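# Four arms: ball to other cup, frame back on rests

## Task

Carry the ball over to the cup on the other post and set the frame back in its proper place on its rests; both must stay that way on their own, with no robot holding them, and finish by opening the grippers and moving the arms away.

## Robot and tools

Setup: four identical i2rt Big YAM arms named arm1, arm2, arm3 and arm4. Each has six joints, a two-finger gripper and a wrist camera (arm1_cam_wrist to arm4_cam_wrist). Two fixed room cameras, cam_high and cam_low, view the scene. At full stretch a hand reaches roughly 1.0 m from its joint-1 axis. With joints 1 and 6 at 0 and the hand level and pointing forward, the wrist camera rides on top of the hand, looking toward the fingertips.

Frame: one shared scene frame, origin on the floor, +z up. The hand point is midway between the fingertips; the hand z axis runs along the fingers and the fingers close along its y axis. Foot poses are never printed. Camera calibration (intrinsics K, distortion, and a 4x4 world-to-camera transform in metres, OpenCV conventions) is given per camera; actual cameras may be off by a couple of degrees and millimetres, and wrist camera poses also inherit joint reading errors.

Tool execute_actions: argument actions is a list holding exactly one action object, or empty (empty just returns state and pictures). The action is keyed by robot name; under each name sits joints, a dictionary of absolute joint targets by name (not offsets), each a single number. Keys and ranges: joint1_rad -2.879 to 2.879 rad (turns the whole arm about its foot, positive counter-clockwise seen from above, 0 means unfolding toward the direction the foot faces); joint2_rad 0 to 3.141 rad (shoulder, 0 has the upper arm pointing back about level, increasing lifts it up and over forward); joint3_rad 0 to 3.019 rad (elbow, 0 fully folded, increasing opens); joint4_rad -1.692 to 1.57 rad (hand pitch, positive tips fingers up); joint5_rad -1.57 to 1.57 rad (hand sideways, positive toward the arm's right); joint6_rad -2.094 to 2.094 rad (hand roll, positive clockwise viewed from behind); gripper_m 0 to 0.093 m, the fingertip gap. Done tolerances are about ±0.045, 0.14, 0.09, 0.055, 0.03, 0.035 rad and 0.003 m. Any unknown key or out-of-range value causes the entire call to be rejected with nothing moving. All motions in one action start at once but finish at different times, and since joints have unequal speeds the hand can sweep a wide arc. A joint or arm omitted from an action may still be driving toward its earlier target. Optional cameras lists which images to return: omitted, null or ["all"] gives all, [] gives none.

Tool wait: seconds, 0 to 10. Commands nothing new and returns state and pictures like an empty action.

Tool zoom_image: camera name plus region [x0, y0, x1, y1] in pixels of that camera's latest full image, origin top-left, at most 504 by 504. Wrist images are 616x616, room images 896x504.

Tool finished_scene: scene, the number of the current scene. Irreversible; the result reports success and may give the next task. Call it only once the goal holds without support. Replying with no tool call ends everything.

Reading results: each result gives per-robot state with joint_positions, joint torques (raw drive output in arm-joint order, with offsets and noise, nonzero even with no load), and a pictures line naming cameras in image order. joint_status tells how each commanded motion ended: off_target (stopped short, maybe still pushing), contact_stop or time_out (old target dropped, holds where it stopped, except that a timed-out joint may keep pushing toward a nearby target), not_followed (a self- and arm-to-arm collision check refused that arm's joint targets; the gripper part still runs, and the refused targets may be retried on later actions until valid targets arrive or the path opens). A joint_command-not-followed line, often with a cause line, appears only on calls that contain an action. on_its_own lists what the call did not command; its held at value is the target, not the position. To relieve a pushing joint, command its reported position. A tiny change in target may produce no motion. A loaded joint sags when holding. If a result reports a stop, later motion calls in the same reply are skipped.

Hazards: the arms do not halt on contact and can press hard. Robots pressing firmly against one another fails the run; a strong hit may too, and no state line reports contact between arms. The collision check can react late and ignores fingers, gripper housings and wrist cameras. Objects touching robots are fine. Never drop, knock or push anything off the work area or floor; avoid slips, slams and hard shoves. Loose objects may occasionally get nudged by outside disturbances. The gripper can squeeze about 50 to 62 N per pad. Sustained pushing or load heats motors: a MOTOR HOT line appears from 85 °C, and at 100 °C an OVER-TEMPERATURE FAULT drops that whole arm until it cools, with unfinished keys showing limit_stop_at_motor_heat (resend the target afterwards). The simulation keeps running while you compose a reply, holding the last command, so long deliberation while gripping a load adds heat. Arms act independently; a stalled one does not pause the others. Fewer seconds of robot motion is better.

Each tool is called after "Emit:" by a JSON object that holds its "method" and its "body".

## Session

Emit:
{"method": "execute_actions", "body": {"actions": [], "cameras": ["cam_low","cam_high","arm4_cam_wrist"]}}

Scene clock: 0.00 s.
Joint torques (N m, as the arm reports them, + toward a larger angle): no reading
arm1.joint_positions: joint1_rad=-0.084 joint2_rad=+0.600 joint3_rad=+1.337 joint4_rad=-1.356 joint5_rad=+0.209 joint6_rad=-0.307 gripper_m=+0.094
arm1.joint_status: not commanded
arm1.hand: x=+1.2201 y=+0.0443 z=+1.3062 quat_wxyz=(+0.169, -0.884, -0.073, +0.430) (m; scene frame)
arm2.joint_positions: joint1_rad=+0.158 joint2_rad=+0.545 joint3_rad=+1.464 joint4_rad=-1.430 joint5_rad=-0.262 joint6_rad=+0.448 gripper_m=+0.095
arm2.joint_status: not commanded
arm2.hand: x=-0.5806 y=+1.1583 z=+1.3871 quat_wxyz=(-0.518, -0.470, -0.715, +0.001) (m; scene frame)
arm3.joint_positions: joint1_rad=+0.499 joint2_rad=+0.573 joint3_rad=+1.329 joint4_rad=-1.325 joint5_rad=+0.169 joint6_rad=-0.088 gripper_m=+0.094
arm3.joint_status: not commanded
arm3.hand: x=-0.6799 y=-1.0373 z=+1.3011 quat_wxyz=(-0.414, +0.594, -0.641, -0.256) (m; scene frame)
arm4.joint_positions: joint1_rad=-0.342 joint2_rad=+0.474 joint3_rad=+1.342 joint4_rad=-1.183 joint5_rad=+0.024 joint6_rad=-0.058 gripper_m=+0.095
arm4.joint_status: not commanded
arm4.hand: x=+0.5725 y=+1.1468 z=+1.3985 quat_wxyz=(-0.171, -0.756, -0.276, +0.569) (m; scene frame)
pictures: arm4_cam_wrist, cam_high, cam_low
camera_calibration (this result's frames):
arm4_cam_wrist: T_world_to_cam=[[-0.610349, 0.790887, 0.044415, -0.616727], [0.611082, 0.505784, -0.608901, -0.0691658], [-0.504036, -0.344501, -0.792002, 1.91208], [0, 0, 0, 1]] pos_world=[0.629606, 1.18146, 1.49965]
Images, in order (width x height): arm4_cam_wrist 616x616, cam_high 896x504, cam_low 896x504.

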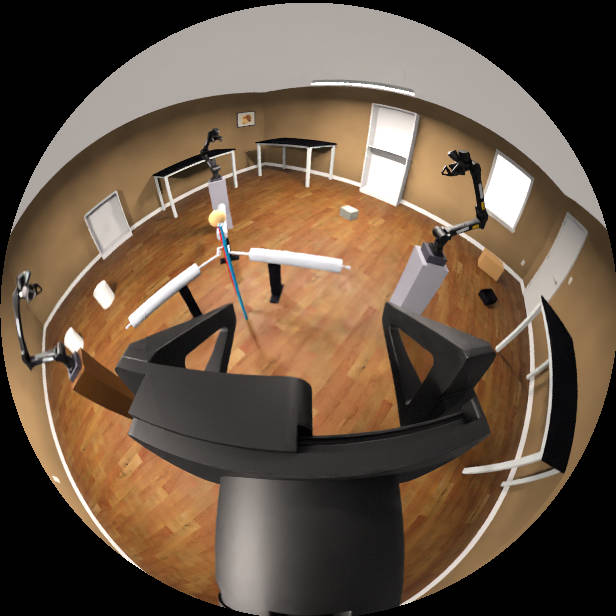

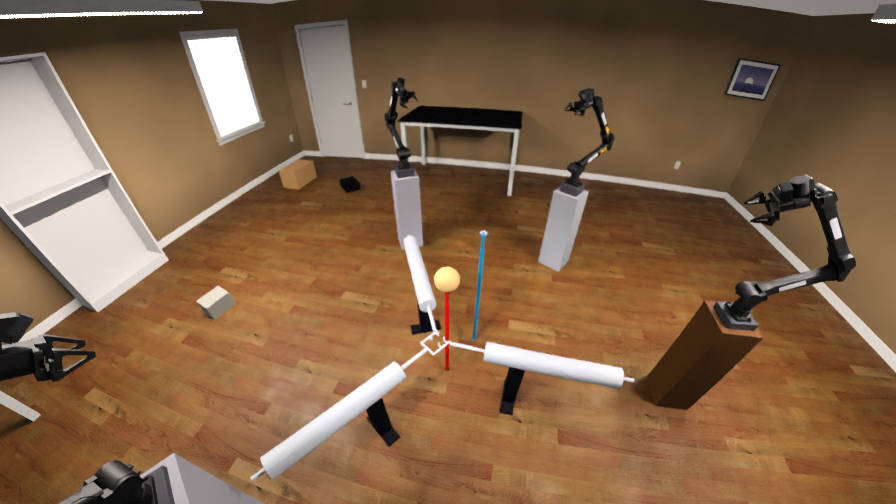

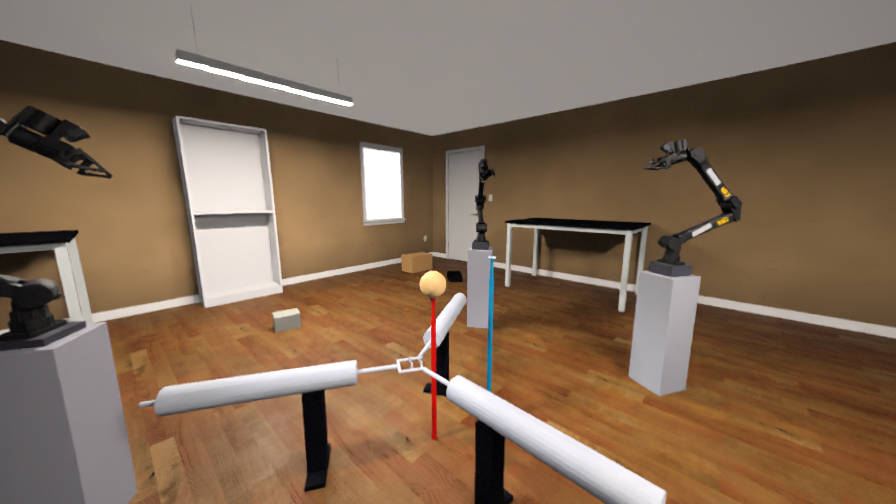

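Emit:
{"method": "execute_actions", "body": {"actions": [{"arm1":{"joints":{"joint1_rad":0.35,"joint2_rad":2.28,"joint3_rad":1.53,"joint4_rad":-0.785,"joint5_rad":0,"joint6_rad":0.42}},"arm2":{"joints":{"joint1_rad":-0.246,"joint2_rad":2.46,"joint3_rad":1.81,"joint4_rad":-0.885,"joint5_rad":0,"joint6_rad":-0.23}},"arm3":{"joints":{"joint1_rad":0.053,"joint2_rad":1.765,"joint3_rad":0.48,"joint4_rad":-0.27,"joint5_rad":0,"joint6_rad":0.04}},"arm4":{"joints":{"joint1_rad":-0.15,"joint2_rad":1.3,"joint3_rad":1.2,"joint4_rad":-0.3}}}], "cameras": ["arm1_cam_wrist","arm2_cam_wrist","arm3_cam_wrist","arm4_cam_wrist"]}}

Scene clock: 14.20 s.
Joint torques (N m, as the arm reports them, + toward a larger angle): arm1=[  0.02 -20.51   6.71   0.84  -0.25   0.01] | arm2=[ -0.14 -19.11   8.8    0.7   -0.02  -0.11] | arm3=[-2.55 -7.5   2.69  1.   -0.14  0.28] | arm4=[  0.54 -13.15  11.76   2.9    0.06   0.03]
arm1.joint_positions: joint1_rad=+0.350 joint2_rad=+2.270 joint3_rad=+1.517 joint4_rad=-0.795 joint5_rad=+0.002 joint6_rad=+0.412 gripper_m=+0.094
arm1.joint_status: all done
arm1.hand: x=+0.8957 y=-0.2330 z=+0.6576 quat_wxyz=(-0.004, -1.000, +0.007, +0.008) (m; scene frame)
arm2.joint_positions: joint1_rad=-0.235 joint2_rad=+2.457 joint3_rad=+1.790 joint4_rad=-0.891 joint5_rad=-0.004 joint6_rad=-0.220 gripper_m=+0.095
arm2.joint_status: all done
arm2.hand: x=-0.5284 y=+0.6222 z=+0.6586 quat_wxyz=(-0.010, -0.501, -0.865, +0.008) (m; scene frame)
arm3.joint_positions: joint1_rad=+0.058 joint2_rad=+1.753 joint3_rad=+0.472 joint4_rad=-0.280 joint5_rad=+0.001 joint6_rad=+0.025 gripper_m=+0.094
arm3.joint_status: all done
arm3.hand: x=-0.5926 y=-1.0212 z=+0.6561 quat_wxyz=(-0.006, +0.494, -0.870, -0.004) (m; scene frame)
arm4.joint_positions: joint1_rad=-0.152 joint2_rad=+1.308 joint3_rad=+1.201 joint4_rad=-0.329 joint5_rad=+0.024 joint6_rad=-0.058 gripper_m=+0.095
arm4.joint_status: all done
arm4.hand: x=+0.3364 y=+0.8180 z=+1.1959 quat_wxyz=(-0.204, -0.756, -0.363, +0.505) (m; scene frame)
pictures: arm1_cam_wrist, arm2_cam_wrist, arm3_cam_wrist, arm4_cam_wrist
camera_calibration (this result's frames):
arm1_cam_wrist: T_world_to_cam=[[0.00947785, 0.999715, 0.0219277, 0.204945], [0.816628, -0.0203937, 0.576804, -1.11013], [0.577087, 0.0124399, -0.816588, 0.144125], [0, 0, 0, 1]] pos_world=[0.821452, -0.229319, 0.753527]
arm2_cam_wrist: T_world_to_cam=[[-0.86827, -0.495971, 0.010984, -0.157109], [-0.400415, 0.713713, 0.574701, -1.03397], [-0.292874, 0.494598, -0.81829, 0.197377], [0, 0, 0, 1]] pos_world=[-0.492622, 0.562412, 0.757459]
arm3_cam_wrist: T_world_to_cam=[[0.855821, -0.517221, 0.0071887, -0.0281499], [-0.427485, -0.699378, 0.572823, -1.33522], [-0.291249, -0.493308, -0.819647, -0.0174304], [0, 0, 0, 1]] pos_world=[-0.551772, -0.956981, 0.75076]
arm4_cam_wrist: T_world_to_cam=[[-0.752825, 0.656465, 0.0480368, -0.338268], [0.546401, 0.66396, -0.510492, -0.107297], [-0.367015, -0.358064, -0.85854, 1.56393], [0, 0, 0, 1]] pos_world=[0.377956, 0.853288, 1.30417]
Images, in order (width x height): arm1_cam_wrist 616x616, arm2_cam_wrist 616x616, arm3_cam_wrist 616x616, arm4_cam_wrist 616x616.

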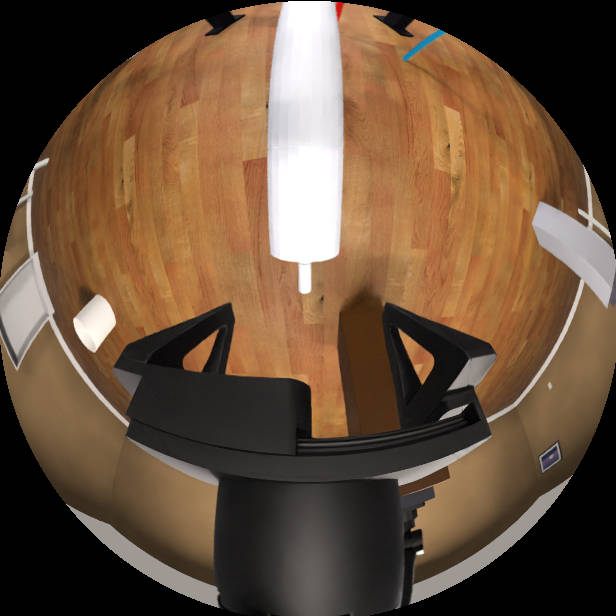

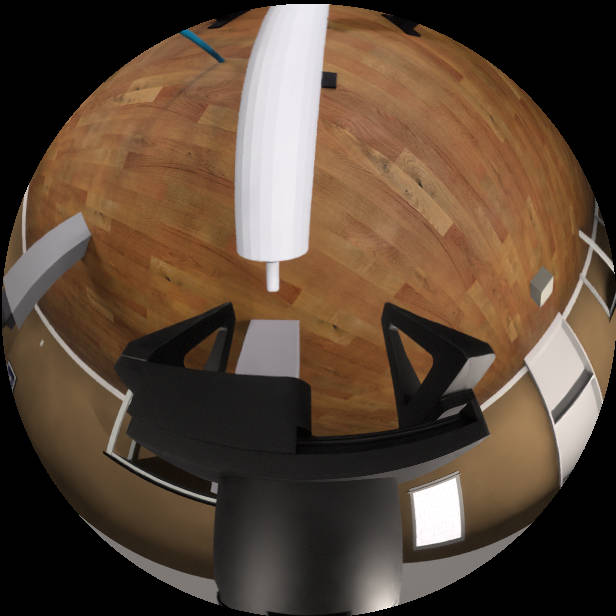

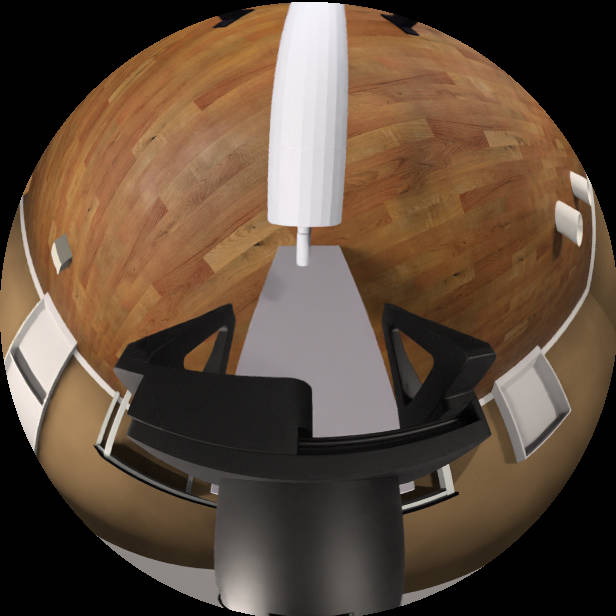

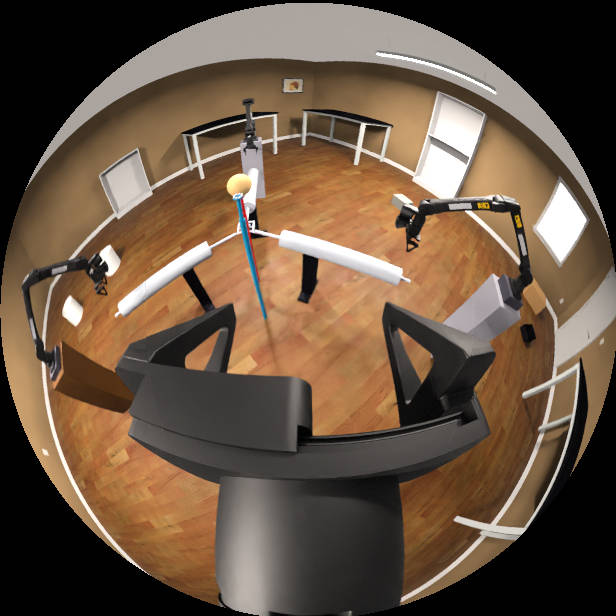

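Emit:
{"method": "execute_actions", "body": {"actions": [{"arm1":{"joints":{"joint1_rad":0.402,"joint2_rad":2.43,"joint3_rad":1.352,"joint4_rad":-0.47,"joint6_rad":0.495}},"arm2":{"joints":{"joint1_rad":-0.165,"joint2_rad":2.56,"joint3_rad":1.57,"joint4_rad":-0.555,"joint6_rad":-0.105}},"arm3":{"joints":{"joint1_rad":0.085,"joint2_rad":2.30,"joint3_rad":0.505,"joint4_rad":0.235,"joint6_rad":0.085}}}], "cameras": ["arm1_cam_wrist","arm2_cam_wrist","arm3_cam_wrist"]}}

Scene clock: 24.53 s.
Joint torques (N m, as the arm reports them, + toward a larger angle): arm1=[ -0.43 -21.03   4.87   0.96  -0.23   0.  ] | arm2=[  0.24 -18.69   5.74   0.97  -0.03   0.08] | arm3=[-0.94 -9.36 -1.47  1.   -0.13  0.28] | arm4=[  0.52 -13.36  11.73   2.9    0.06   0.03]
arm1.joint_positions: joint1_rad=+0.408 joint2_rad=+2.445 joint3_rad=+1.335 joint4_rad=-0.485 joint5_rad=+0.002 joint6_rad=+0.487 gripper_m=+0.094
arm1.joint_status: all done
arm1.hand: x=+0.9851 y=-0.2285 z=+0.5217 quat_wxyz=(+0.006, -1.000, +0.015, -0.014) (m; scene frame)
arm2.joint_positions: joint1_rad=-0.160 joint2_rad=+2.580 joint3_rad=+1.555 joint4_rad=-0.571 joint5_rad=-0.003 joint6_rad=-0.115 gripper_m=+0.095
arm2.joint_status: all done
arm2.hand: x=-0.5146 y=+0.7213 z=+0.5244 quat_wxyz=(+0.005, -0.514, -0.858, -0.003) (m; scene frame)
arm3.joint_positions: joint1_rad=+0.070 joint2_rad=+2.289 joint3_rad=+0.505 joint4_rad=+0.226 joint5_rad=+0.001 joint6_rad=+0.071 gripper_m=+0.094
arm3.joint_status: all done
arm3.hand: x=-0.6069 y=-1.0403 z=+0.5289 quat_wxyz=(-0.007, +0.479, -0.878, -0.005) (m; scene frame)
arm4.joint_positions: joint1_rad=-0.152 joint2_rad=+1.308 joint3_rad=+1.201 joint4_rad=-0.329 joint5_rad=+0.024 joint6_rad=-0.058 gripper_m=+0.095
arm4.joint_status: not commanded
arm4.hand: x=+0.3364 y=+0.8180 z=+1.1959 quat_wxyz=(-0.204, -0.756, -0.363, +0.505) (m; scene frame)
pictures: arm1_cam_wrist, arm2_cam_wrist, arm3_cam_wrist
camera_calibration (this result's frames):
arm1_cam_wrist: T_world_to_cam=[[0.0251116, 0.998788, 0.0423309, 0.176311], [0.790088, -0.045772, 0.611283, -1.10229], [0.612479, 0.0180948, -0.790279, -0.0658258], [0, 0, 0, 1]] pos_world=[0.906798, -0.22536, 0.614329]
arm2_cam_wrist: T_world_to_cam=[[-0.88206, -0.471102, 0.00572271, -0.116786], [-0.3719, 0.703676, 0.605418, -1.01624], [-0.28924, 0.531887, -0.795887, 0.00570157], [0, 0, 0, 1]] pos_world=[-0.479304, 0.657055, 0.620458]
arm3_cam_wrist: T_world_to_cam=[[0.837974, -0.545673, 0.00637653, -0.0647757], [-0.451145, -0.686142, 0.570682, -1.28132], [-0.30703, -0.481093, -0.821147, -0.131347], [0, 0, 0, 1]] pos_world=[-0.56411, -0.977705, 0.623785]
Images, in order (width x height): arm1_cam_wrist 616x616, arm2_cam_wrist 616x616, arm3_cam_wrist 616x616.

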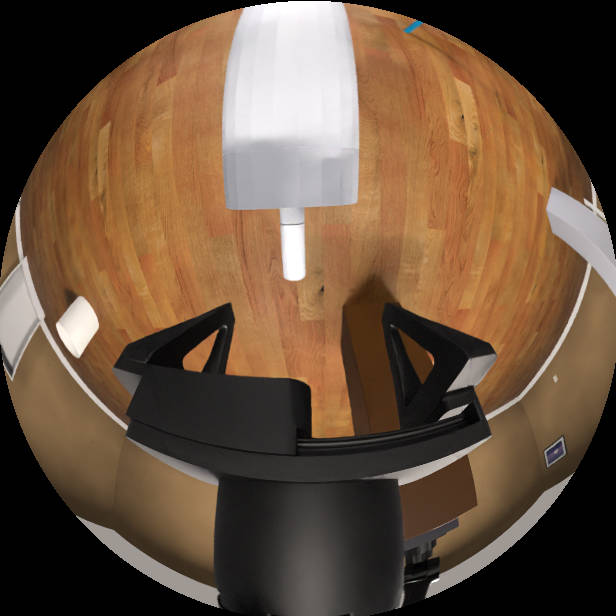

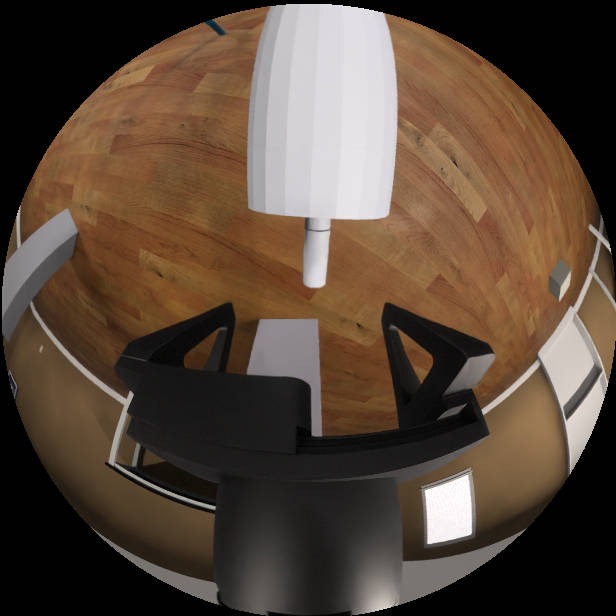

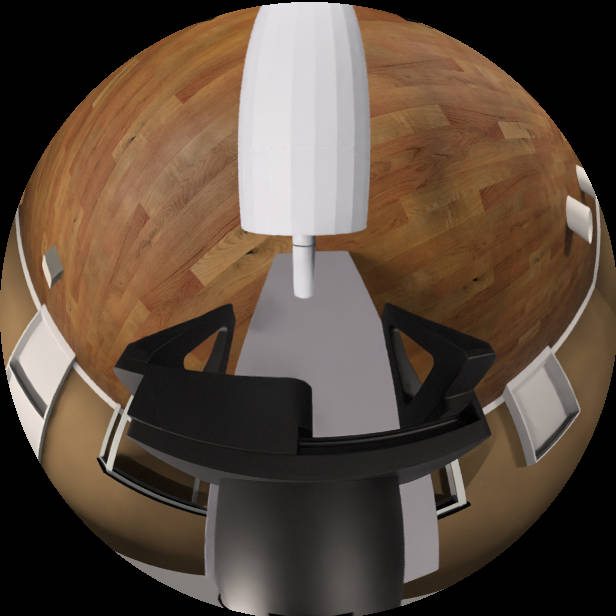

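Emit:
{"method": "execute_actions", "body": {"actions": [{"arm1":{"joints":{"joint2_rad":2.69,"joint3_rad":1.47,"joint4_rad":-0.45}},"arm2":{"joints":{"joint1_rad":-0.186,"joint2_rad":2.79,"joint3_rad":1.69,"joint4_rad":-0.555}},"arm3":{"joints":{"joint1_rad":0.098,"joint2_rad":2.635,"joint3_rad":0.64,"joint4_rad":0.29}}}], "cameras": []}}

Emit:
{"method": "execute_actions", "body": {"actions": [{"arm1":{"joints":{"joint3_rad":1.50,"joint4_rad":-0.375}},"arm2":{"joints":{"joint3_rad":1.725,"joint4_rad":-0.495}},"arm3":{"joints":{"joint3_rad":0.68,"joint4_rad":0.38}}}], "cameras": ["arm1_cam_wrist","arm2_cam_wrist","arm3_cam_wrist","cam_low"]}}

Scene clock: 31.93 s.
Joint torques (N m, as the arm reports them, + toward a larger angle): arm1=[ -0.43 -20.13   3.31   0.31  -0.29  -0.02] | arm2=[ -0.51 -16.87   4.1    0.39   0.02   0.08] | arm3=[ -1.2  -10.9   -3.47   0.15  -0.17   0.27] | arm4=[  0.56 -13.35  11.73   2.9    0.06   0.03]
arm1.joint_positions: joint1_rad=+0.408 joint2_rad=+2.691 joint3_rad=+1.462 joint4_rad=-0.451 joint5_rad=+0.003 joint6_rad=+0.490 gripper_m=+0.094
arm1.joint_status: all done
arm1.hand: x=+1.0091 y=-0.2166 z=+0.4187 quat_wxyz=(+0.026, -0.998, +0.017, -0.051) (m; scene frame)
arm2.joint_positions: joint1_rad=-0.174 joint2_rad=+2.788 joint3_rad=+1.685 joint4_rad=-0.557 joint5_rad=-0.004 joint6_rad=-0.114 gripper_m=+0.095
arm2.joint_status: all done
arm2.hand: x=-0.5286 y=+0.7352 z=+0.4341 quat_wxyz=(+0.029, -0.520, -0.853, -0.023) (m; scene frame)
arm3.joint_positions: joint1_rad=+0.085 joint2_rad=+2.636 joint3_rad=+0.647 joint4_rad=+0.291 joint5_rad=+0.002 joint6_rad=+0.071 gripper_m=+0.094
arm3.joint_status: all done
arm3.hand: x=-0.6309 y=-1.0776 z=+0.4385 quat_wxyz=(+0.051, +0.485, -0.873, +0.033) (m; scene frame)
arm4.joint_positions: joint1_rad=-0.152 joint2_rad=+1.308 joint3_rad=+1.201 joint4_rad=-0.329 joint5_rad=+0.024 joint6_rad=-0.058 gripper_m=+0.095
arm4.joint_status: not commanded
arm4.hand: x=+0.3364 y=+0.8180 z=+1.1959 quat_wxyz=(-0.204, -0.756, -0.363, +0.505) (m; scene frame)
pictures: none
No camera images: the call's "cameras" was empty. Leave "cameras" out to get every camera's image.

Scene clock: 32.63 s.
Joint torques (N m, as the arm reports them, + toward a larger angle): arm1=[ -0.4  -20.57   4.02   0.91  -0.29  -0.03] | arm2=[ -0.32 -17.45   6.19   0.92   0.02   0.08] | arm3=[ -0.93 -11.35  -2.96   0.94  -0.18   0.28] | arm4=[  0.56 -13.37  11.73   2.9    0.06   0.03]
arm1.joint_positions: joint1_rad=+0.408 joint2_rad=+2.691 joint3_rad=+1.486 joint4_rad=-0.389 joint5_rad=+0.003 joint6_rad=+0.490 gripper_m=+0.094
arm1.joint_status: all done
arm1.hand: x=+0.9822 y=-0.2297 z=+0.4203 quat_wxyz=(+0.007, -1.000, +0.017, -0.013) (m; scene frame)
arm2.joint_positions: joint1_rad=-0.174 joint2_rad=+2.788 joint3_rad=+1.701 joint4_rad=-0.510 joint5_rad=-0.004 joint6_rad=-0.114 gripper_m=+0.095
arm2.joint_status: all done
arm2.hand: x=-0.5211 y=+0.7156 z=+0.4363 quat_wxyz=(+0.004, -0.520, -0.854, -0.004) (m; scene frame)
arm3.joint_positions: joint1_rad=+0.085 joint2_rad=+2.636 joint3_rad=+0.686 joint4_rad=+0.373 joint5_rad=+0.002 joint6_rad=+0.071 gripper_m=+0.094
arm3.joint_status: all done
arm3.hand: x=-0.6107 y=-1.0394 z=+0.4310 quat_wxyz=(+0.001, +0.486, -0.874, +0.000) (m; scene frame)
arm4.joint_positions: joint1_rad=-0.152 joint2_rad=+1.308 joint3_rad=+1.201 joint4_rad=-0.329 joint5_rad=+0.024 joint6_rad=-0.058 gripper_m=+0.095
arm4.joint_status: not commanded
arm4.hand: x=+0.3364 y=+0.8180 z=+1.1959 quat_wxyz=(-0.204, -0.756, -0.363, +0.505) (m; scene frame)
pictures: arm1_cam_wrist, arm2_cam_wrist, arm3_cam_wrist, cam_low
camera_calibration (this result's frames):
arm1_cam_wrist: T_world_to_cam=[[0.0285874, 0.998664, 0.0430551, 0.178169], [0.791197, -0.0489301, 0.609601, -1.03924], [0.610893, 0.0166382, -0.791539, -0.142377], [0, 0, 0, 1]] pos_world=[0.904126, -0.226412, 0.513153]
arm2_cam_wrist: T_world_to_cam=[[-0.889332, -0.45724, 0.00441124, -0.137888], [-0.361601, 0.709154, 0.605264, -0.959842], [-0.279879, 0.536686, -0.796012, -0.0616879], [0, 0, 0, 1]] pos_world=[-0.486973, 0.650735, 0.532462]
arm3_cam_wrist: T_world_to_cam=[[0.845877, -0.533307, 0.00865423, -0.0438261], [-0.436402, -0.682666, 0.586106, -1.22054], [-0.306666, -0.49955, -0.810188, -0.2362], [0, 0, 0, 1]] pos_world=[-0.568011, -0.97459, 0.52438]
Images, in order (width x height): arm1_cam_wrist 616x616, arm2_cam_wrist 616x616, arm3_cam_wrist 616x616, cam_low 896x504.

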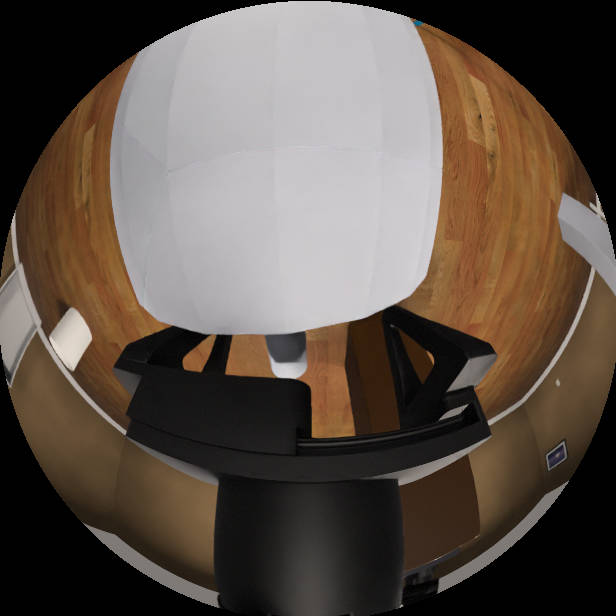

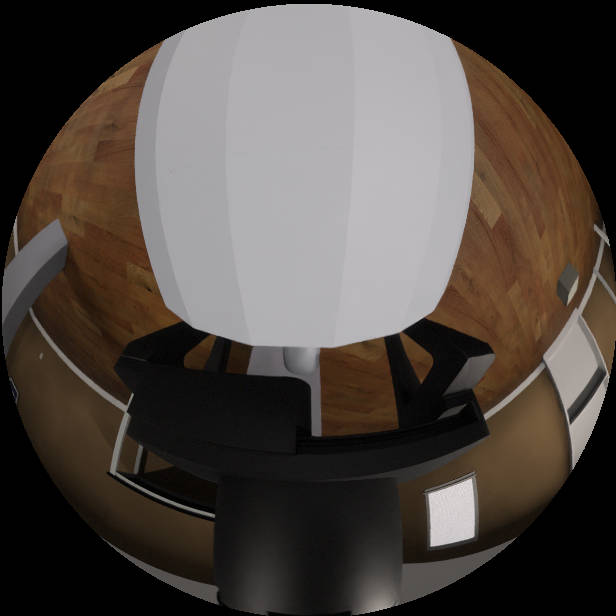

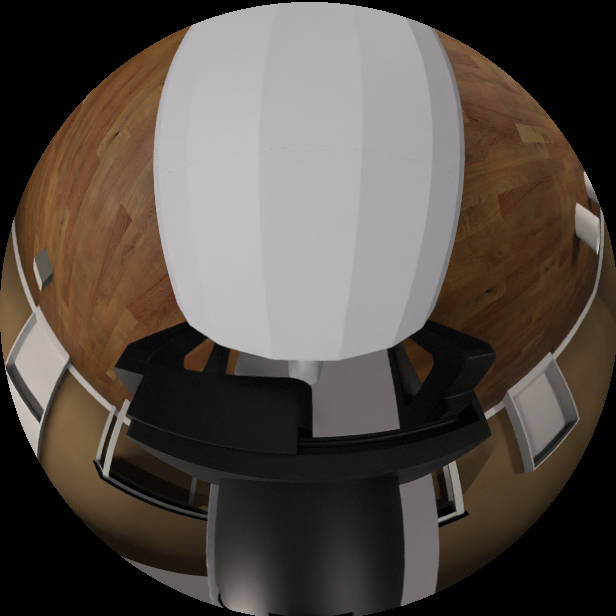

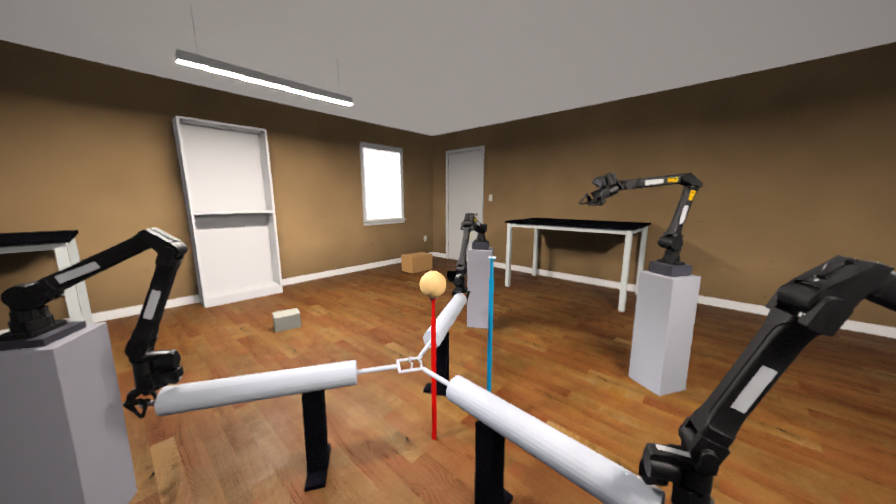

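Emit:
{"method": "execute_actions", "body": {"actions": [{"arm1":{"joints":{"joint3_rad":1.53}}}], "cameras": []}}

Emit:
{"method": "execute_actions", "body": {"actions": [{"arm1":{"joints":{"gripper_m":0}},"arm2":{"joints":{"gripper_m":0,"joint1_rad":-0.165}},"arm3":{"joints":{"gripper_m":0}}}], "cameras": []}}

Emit:
{"method": "execute_actions", "body": {"actions": [{"arm1":{"joints":{"joint2_rad":2.50,"joint3_rad":1.425,"joint4_rad":-0.477}},"arm2":{"joints":{"joint2_rad":2.585,"joint3_rad":1.59,"joint4_rad":-0.55}},"arm3":{"joints":{"joint2_rad":2.37,"joint3_rad":0.545,"joint4_rad":0.27}}}], "cameras": []}}

Emit:
{"method": "execute_actions", "body": {"actions": [{"arm1":{"joints":{"joint2_rad":2.33,"joint3_rad":1.348,"joint4_rad":-0.58}},"arm2":{"joints":{"joint2_rad":2.41,"joint3_rad":1.508,"joint4_rad":-0.64}},"arm3":{"joints":{"joint2_rad":2.06,"joint3_rad":0.443,"joint4_rad":0.068}}}], "cameras": []}}

Emit:
{"method": "execute_actions", "body": {"actions": [{"arm1":{"joints":{"joint2_rad":2.165,"joint3_rad":1.316,"joint4_rad":-0.712}},"arm2":{"joints":{"joint2_rad":2.25,"joint3_rad":1.468,"joint4_rad":-0.76}},"arm3":{"joints":{"joint2_rad":1.712,"joint3_rad":0.408,"joint4_rad":-0.237}}}], "cameras": ["cam_low","cam_high","arm4_cam_wrist"]}}

Emit:
{"method": "zoom_image", "body": {"camera": "cam_low", "region": [380, 260, 480, 340]}}

Emit:
{"method": "zoom_image", "body": {"camera": "cam_high", "region": [400, 260, 500, 340]}}

Scene clock: 45.33 s.
Joint torques (N m, as the arm reports them, + toward a larger angle): arm1=[ -0.39 -20.88   4.43   0.98  -0.29  -0.03] | arm2=[ -0.37 -17.49   6.06   0.93   0.02   0.09] | arm3=[ -1.06 -11.35  -2.92   0.86  -0.18   0.28] | arm4=[  0.54 -13.4   11.72   2.89   0.06   0.03]
arm1.joint_positions: joint1_rad=+0.408 joint2_rad=+2.691 joint3_rad=+1.514 joint4_rad=-0.389 joint5_rad=+0.003 joint6_rad=+0.490 gripper_m=+0.094
arm1.joint_status: all done
arm1.hand: x=+0.9670 y=-0.2372 z=+0.4242 quat_wxyz=(+0.000, -1.000, +0.017, +0.000) (m; scene frame)
arm2.joint_positions: joint1_rad=-0.174 joint2_rad=+2.788 joint3_rad=+1.701 joint4_rad=-0.510 joint5_rad=-0.004 joint6_rad=-0.114 gripper_m=+0.095
arm2.joint_status: not commanded
arm2.hand: x=-0.5211 y=+0.7156 z=+0.4363 quat_wxyz=(+0.004, -0.520, -0.854, -0.004) (m; scene frame)
arm3.joint_positions: joint1_rad=+0.085 joint2_rad=+2.636 joint3_rad=+0.686 joint4_rad=+0.373 joint5_rad=+0.002 joint6_rad=+0.071 gripper_m=+0.094
arm3.joint_status: not commanded
arm3.hand: x=-0.6107 y=-1.0394 z=+0.4310 quat_wxyz=(+0.001, +0.486, -0.874, +0.000) (m; scene frame)
arm4.joint_positions: joint1_rad=-0.152 joint2_rad=+1.308 joint3_rad=+1.201 joint4_rad=-0.329 joint5_rad=+0.024 joint6_rad=-0.058 gripper_m=+0.095
arm4.joint_status: not commanded
arm4.hand: x=+0.3364 y=+0.8180 z=+1.1959 quat_wxyz=(-0.204, -0.756, -0.363, +0.505) (m; scene frame)
pictures: none
No camera images: the call's "cameras" was empty. Leave "cameras" out to get every camera's image.

Scene clock: 46.07 s.
Joint torques (N m, as the arm reports them, + toward a larger angle): arm1=[ -0.38 -20.91   4.39   0.93  -0.24   0.05] | arm2=[  1.05 -17.45   6.04   0.93   0.04  -0.03] | arm3=[ -1.14 -11.18  -2.96   0.81  -0.29   0.2 ] | arm4=[  0.54 -13.35  11.72   2.9    0.06   0.03]
arm1.joint_positions: joint1_rad=+0.408 joint2_rad=+2.691 joint3_rad=+1.514 joint4_rad=-0.387 joint5_rad=+0.002 joint6_rad=+0.482 gripper_m=+0.018
arm1.joint_status: gripper_m off_target (ended at +0.018, target +0.000)
arm1.hand: x=+0.9666 y=-0.2376 z=+0.4242 quat_wxyz=(-0.001, -1.000, +0.013, +0.000) (m; scene frame)
arm2.joint_positions: joint1_rad=-0.173 joint2_rad=+2.788 joint3_rad=+1.701 joint4_rad=-0.510 joint5_rad=-0.005 joint6_rad=-0.103 gripper_m=+0.018
arm2.joint_status: gripper_m off_target (ended at +0.018, target +0.000); the others done
arm2.hand: x=-0.5209 y=+0.7157 z=+0.4363 quat_wxyz=(+0.004, -0.525, -0.851, -0.004) (m; scene frame)
arm3.joint_positions: joint1_rad=+0.085 joint2_rad=+2.636 joint3_rad=+0.686 joint4_rad=+0.373 joint5_rad=+0.005 joint6_rad=+0.080 gripper_m=+0.018
arm3.joint_status: gripper_m off_target (ended at +0.018, target +0.000)
arm3.hand: x=-0.6103 y=-1.0396 z=+0.4310 quat_wxyz=(+0.000, +0.482, -0.876, +0.002) (m; scene frame)
arm4.joint_positions: joint1_rad=-0.152 joint2_rad=+1.308 joint3_rad=+1.201 joint4_rad=-0.329 joint5_rad=+0.024 joint6_rad=-0.058 gripper_m=+0.095
arm4.joint_status: not commanded
arm4.hand: x=+0.3364 y=+0.8180 z=+1.1959 quat_wxyz=(-0.204, -0.756, -0.363, +0.505) (m; scene frame)
pictures: none
No camera images: the call's "cameras" was empty. Leave "cameras" out to get every camera's image.

Scene clock: 47.10 s.
Joint torques (N m, as the arm reports them, + toward a larger angle): arm1=[ -0.52 -22.58   4.11   0.05  -0.1    0.02] | arm2=[  0.8  -20.3    4.81   0.17  -0.1   -0.06] | arm3=[ -1.12 -12.91  -2.41   0.41  -0.15   0.18] | arm4=[  0.51 -13.4   11.74   2.9    0.05   0.03]
arm1.joint_positions: joint1_rad=+0.410 joint2_rad=+2.523 joint3_rad=+1.419 joint4_rad=-0.465 joint5_rad=-0.001 joint6_rad=+0.485 gripper_m=+0.018
arm1.joint_status: all done
arm1.hand: x=+0.9658 y=-0.2395 z=+0.4958 quat_wxyz=(-0.001, -1.000, +0.013, -0.003) (m; scene frame)
arm2.joint_positions: joint1_rad=-0.170 joint2_rad=+2.630 joint3_rad=+1.584 joint4_rad=-0.541 joint5_rad=-0.001 joint6_rad=-0.098 gripper_m=+0.018
arm2.joint_status: all done
arm2.hand: x=-0.5193 y=+0.7164 z=+0.5026 quat_wxyz=(+0.001, -0.525, -0.851, +0.001) (m; scene frame)
arm3.joint_positions: joint1_rad=+0.085 joint2_rad=+2.398 joint3_rad=+0.553 joint4_rad=+0.272 joint5_rad=+0.001 joint6_rad=+0.082 gripper_m=+0.018
arm3.joint_status: all done
arm3.hand: x=-0.6112 y=-1.0403 z=+0.5003 quat_wxyz=(-0.001, +0.481, -0.877, -0.001) (m; scene frame)
arm4.joint_positions: joint1_rad=-0.152 joint2_rad=+1.308 joint3_rad=+1.201 joint4_rad=-0.329 joint5_rad=+0.024 joint6_rad=-0.058 gripper_m=+0.095
arm4.joint_status: not commanded
arm4.hand: x=+0.3364 y=+0.8180 z=+1.1959 quat_wxyz=(-0.204, -0.756, -0.363, +0.505) (m; scene frame)
pictures: none
No camera images: the call's "cameras" was empty. Leave "cameras" out to get every camera's image.

Scene clock: 48.10 s.
Joint torques (N m, as the arm reports them, + toward a larger angle): arm1=[ -0.76 -21.3    4.6    0.02  -0.07   0.  ] | arm2=[  0.93 -19.98   6.01   0.28  -0.13  -0.06] | arm3=[ -1.08 -11.57  -0.6    0.19  -0.17   0.18] | arm4=[  0.54 -13.36  11.72   2.89   0.06   0.03]
arm1.joint_positions: joint1_rad=+0.412 joint2_rad=+2.346 joint3_rad=+1.345 joint4_rad=-0.567 joint5_rad=-0.002 joint6_rad=+0.488 gripper_m=+0.018
arm1.joint_status: all done
arm1.hand: x=+0.9659 y=-0.2409 z=+0.5741 quat_wxyz=(-0.001, -1.000, +0.013, -0.003) (m; scene frame)
arm2.joint_positions: joint1_rad=-0.169 joint2_rad=+2.452 joint3_rad=+1.498 joint4_rad=-0.635 joint5_rad=+0.000 joint6_rad=-0.097 gripper_m=+0.018
arm2.joint_status: all done
arm2.hand: x=-0.5190 y=+0.7170 z=+0.5835 quat_wxyz=(+0.003, -0.525, -0.851, +0.000) (m; scene frame)
arm3.joint_positions: joint1_rad=+0.085 joint2_rad=+2.087 joint3_rad=+0.446 joint4_rad=+0.075 joint5_rad=+0.002 joint6_rad=+0.082 gripper_m=+0.018
arm3.joint_status: all done
arm3.hand: x=-0.6113 y=-1.0412 z=+0.5767 quat_wxyz=(-0.004, +0.481, -0.877, -0.002) (m; scene frame)
arm4.joint_positions: joint1_rad=-0.152 joint2_rad=+1.308 joint3_rad=+1.201 joint4_rad=-0.329 joint5_rad=+0.024 joint6_rad=-0.058 gripper_m=+0.095
arm4.joint_status: not commanded
arm4.hand: x=+0.3364 y=+0.8180 z=+1.1959 quat_wxyz=(-0.204, -0.756, -0.363, +0.505) (m; scene frame)
pictures: none
No camera images: the call's "cameras" was empty. Leave "cameras" out to get every camera's image.

Scene clock: 49.10 s.
Joint torques (N m, as the arm reports them, + toward a larger angle): arm1=[ -0.6  -20.37   5.55   0.06  -0.04  -0.02] | arm2=[  0.84 -19.33   6.93   0.38  -0.1   -0.06] | arm3=[-1.04 -9.74  2.07  0.14 -0.17  0.17] | arm4=[  0.53 -13.36  11.73   2.9    0.06   0.03]
arm1.joint_positions: joint1_rad=+0.413 joint2_rad=+2.178 joint3_rad=+1.311 joint4_rad=-0.701 joint5_rad=-0.002 joint6_rad=+0.488 gripper_m=+0.018
arm1.joint_status: all done
arm1.hand: x=+0.9661 y=-0.2409 z=+0.6538 quat_wxyz=(-0.001, -1.000, +0.013, -0.003) (m; scene frame)
arm2.joint_positions: joint1_rad=-0.169 joint2_rad=+2.291 joint3_rad=+1.455 joint4_rad=-0.758 joint5_rad=-0.001 joint6_rad=-0.097 gripper_m=+0.018
arm2.joint_status: all done
arm2.hand: x=-0.5193 y=+0.7187 z=+0.6634 quat_wxyz=(+0.004, -0.525, -0.851, -0.002) (m; scene frame)
arm3.joint_positions: joint1_rad=+0.085 joint2_rad=+1.737 joint3_rad=+0.403 joint4_rad=-0.229 joint5_rad=+0.002 joint6_rad=+0.082 gripper_m=+0.018
arm3.joint_status: all done
arm3.hand: x=-0.6108 y=-1.0406 z=+0.6528 quat_wxyz=(-0.005, +0.481, -0.877, -0.003) (m; scene frame)
arm4.joint_positions: joint1_rad=-0.152 joint2_rad=+1.308 joint3_rad=+1.201 joint4_rad=-0.329 joint5_rad=+0.024 joint6_rad=-0.058 gripper_m=+0.095
arm4.joint_status: not commanded
arm4.hand: x=+0.3364 y=+0.8180 z=+1.1959 quat_wxyz=(-0.204, -0.756, -0.363, +0.505) (m; scene frame)
pictures: arm4_cam_wrist, cam_high, cam_low
camera_calibration (this result's frames):
arm4_cam_wrist: T_world_to_cam=[[-0.752825, 0.656465, 0.0480368, -0.338268], [0.546401, 0.66396, -0.510492, -0.107297], [-0.367015, -0.358064, -0.85854, 1.56393], [0, 0, 0, 1]] pos_world=[0.377956, 0.853288, 1.30417]
Images, in order (width x height): arm4_cam_wrist 616x616, cam_high 896x504, cam_low 896x504.

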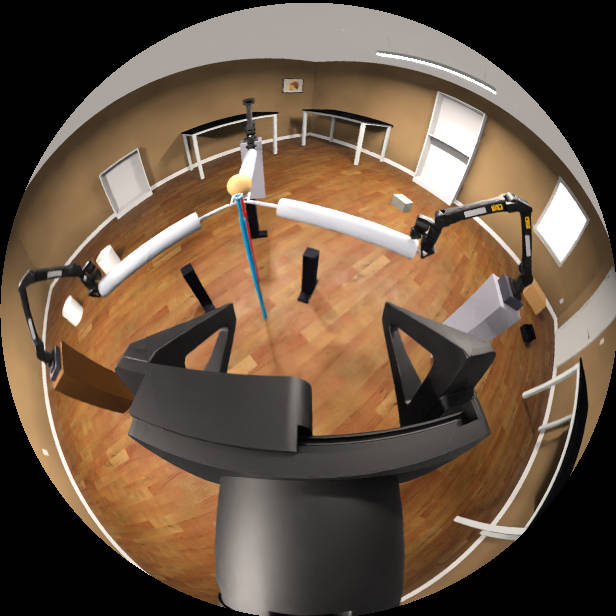

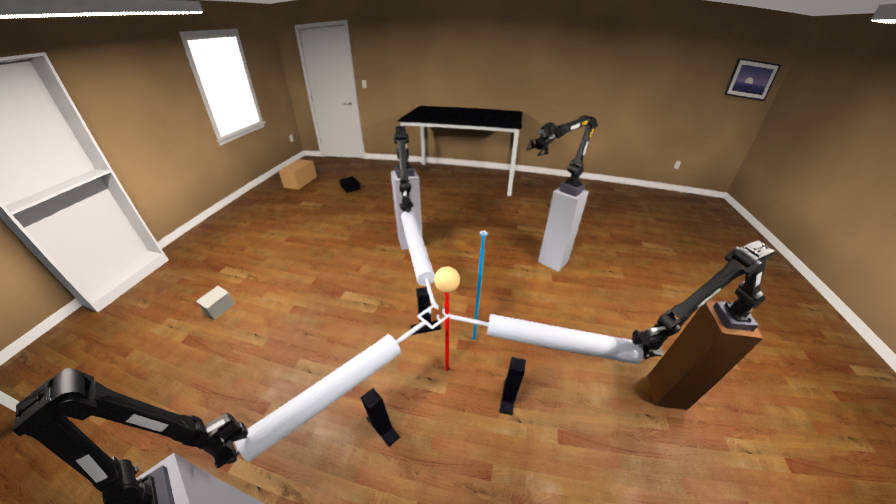

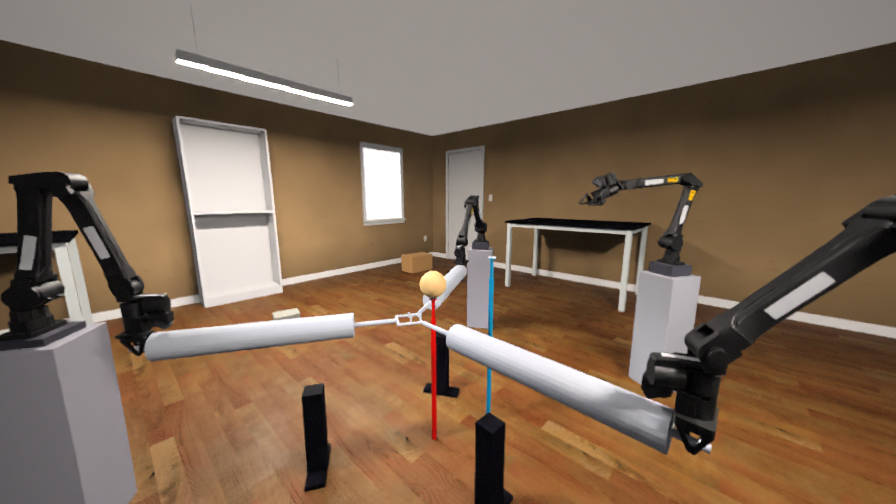

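Region (380, 260, 480, 340) of cam_low's 896x504 image, scaled by 5.040, with more detail than that image has; it fills the top 403 rows of this view, and the rest is white.

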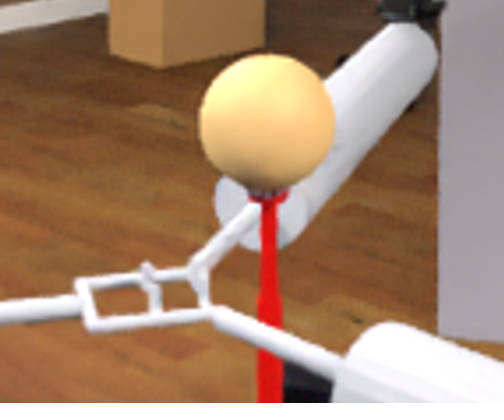

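Region (400, 260, 500, 340) of cam_high's 896x504 image, scaled by 5.040, with more detail than that image has; it fills the top 403 rows of this view, and the rest is white.

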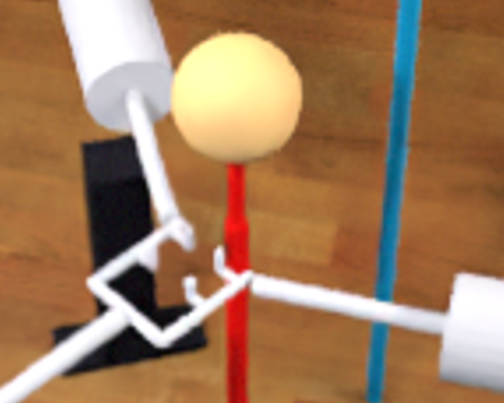

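Emit:
{"method": "execute_actions", "body": {"actions": [{"arm1":{"joints":{"joint1_rad":0.334,"joint2_rad":2.12,"joint3_rad":1.242,"joint4_rad":-0.645,"joint6_rad":0.403}},"arm2":{"joints":{"joint1_rad":-0.132,"joint2_rad":2.17,"joint3_rad":1.307,"joint4_rad":-0.638,"joint6_rad":-0.055}},"arm3":{"joints":{"joint1_rad":0.167,"joint2_rad":1.79,"joint3_rad":0.53,"joint4_rad":-0.308,"joint6_rad":0.167}}}], "cameras": ["cam_low","cam_high"]}}

Emit:
{"method": "zoom_image", "body": {"camera": "cam_low", "region": [380, 260, 480, 340]}}

Emit:
{"method": "zoom_image", "body": {"camera": "cam_high", "region": [400, 260, 500, 340]}}

Scene clock: 63.60 s.
Joint torques (N m, as the arm reports them, + toward a larger angle): arm1=[  0.26 -21.84   5.01   0.57  -0.06  -0.05] | arm2=[  0.75 -19.55   6.     0.94  -0.1    0.11] | arm3=[-0.96 -8.64  2.69  0.31 -0.14  0.29] | arm4=[  0.52 -13.39  11.72   2.89   0.06   0.03]
arm1.joint_positions: joint1_rad=+0.330 joint2_rad=+2.160 joint3_rad=+1.240 joint4_rad=-0.647 joint5_rad=-0.002 joint6_rad=+0.400 gripper_m=+0.018
arm1.joint_status: all done
arm1.hand: x=+0.9667 y=-0.1924 z=+0.6461 quat_wxyz=(-0.002, -1.000, +0.011, -0.002) (m; scene frame)
arm2.joint_positions: joint1_rad=-0.139 joint2_rad=+2.234 joint3_rad=+1.296 joint4_rad=-0.655 joint5_rad=-0.001 joint6_rad=-0.066 gripper_m=+0.018
arm2.joint_status: all done
arm2.hand: x=-0.5200 y=+0.7654 z=+0.6548 quat_wxyz=(+0.004, -0.526, -0.851, -0.001) (m; scene frame)
arm3.joint_positions: joint1_rad=+0.152 joint2_rad=+1.785 joint3_rad=+0.524 joint4_rad=-0.303 joint5_rad=+0.002 joint6_rad=+0.150 gripper_m=+0.018
arm3.joint_status: all done
arm3.hand: x=-0.6078 y=-0.9936 z=+0.6540 quat_wxyz=(-0.004, +0.480, -0.877, -0.003) (m; scene frame)
arm4.joint_positions: joint1_rad=-0.152 joint2_rad=+1.308 joint3_rad=+1.201 joint4_rad=-0.329 joint5_rad=+0.024 joint6_rad=-0.058 gripper_m=+0.095
arm4.joint_status: not commanded
arm4.hand: x=+0.3364 y=+0.8180 z=+1.1959 quat_wxyz=(-0.204, -0.756, -0.363, +0.505) (m; scene frame)
pictures: cam_high, cam_low
Images, in order (width x height): cam_high 896x504, cam_low 896x504.

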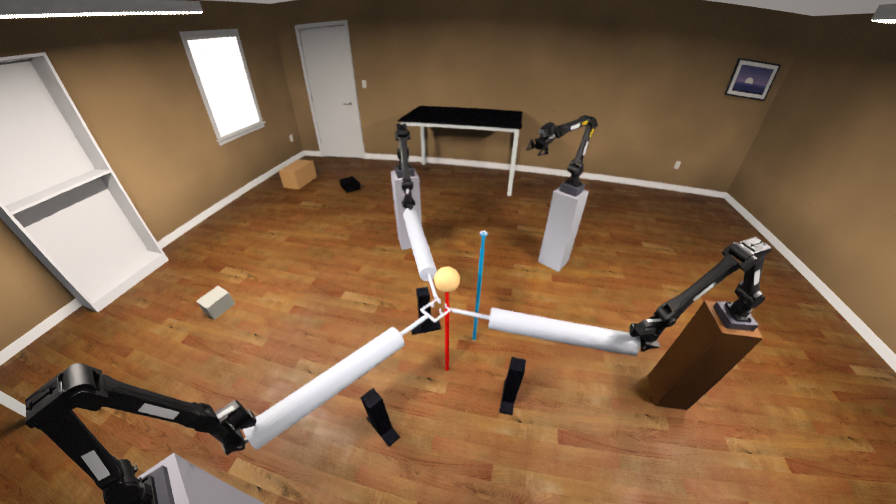

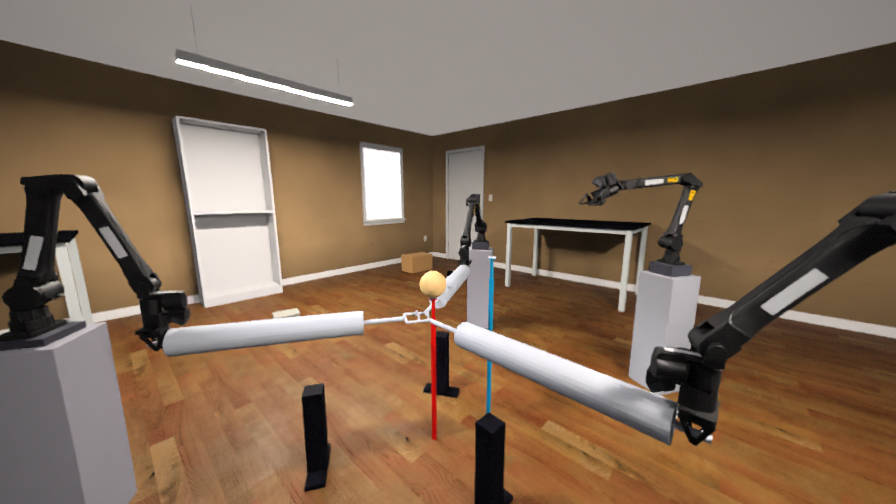

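Region (380, 260, 480, 340) of cam_low's 896x504 image, scaled by 5.040, with more detail than that image has; it fills the top 403 rows of this view, and the rest is white.

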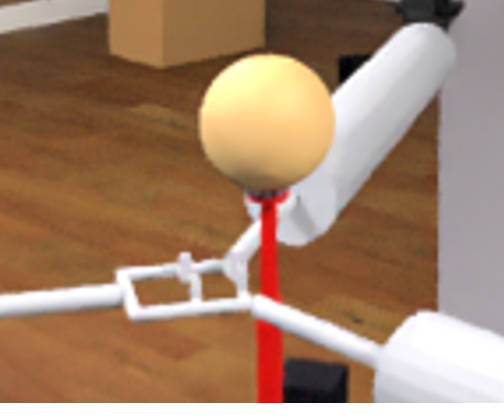

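Region (400, 260, 500, 340) of cam_high's 896x504 image, scaled by 5.040, with more detail than that image has; it fills the top 403 rows of this view, and the rest is white.

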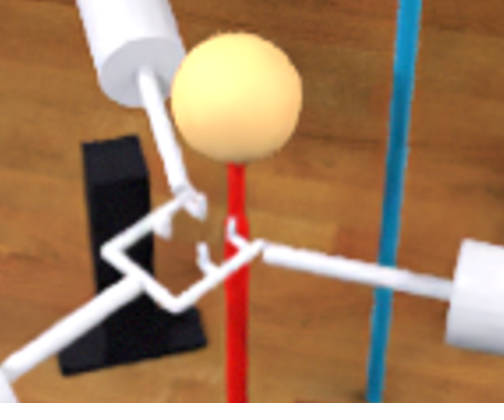

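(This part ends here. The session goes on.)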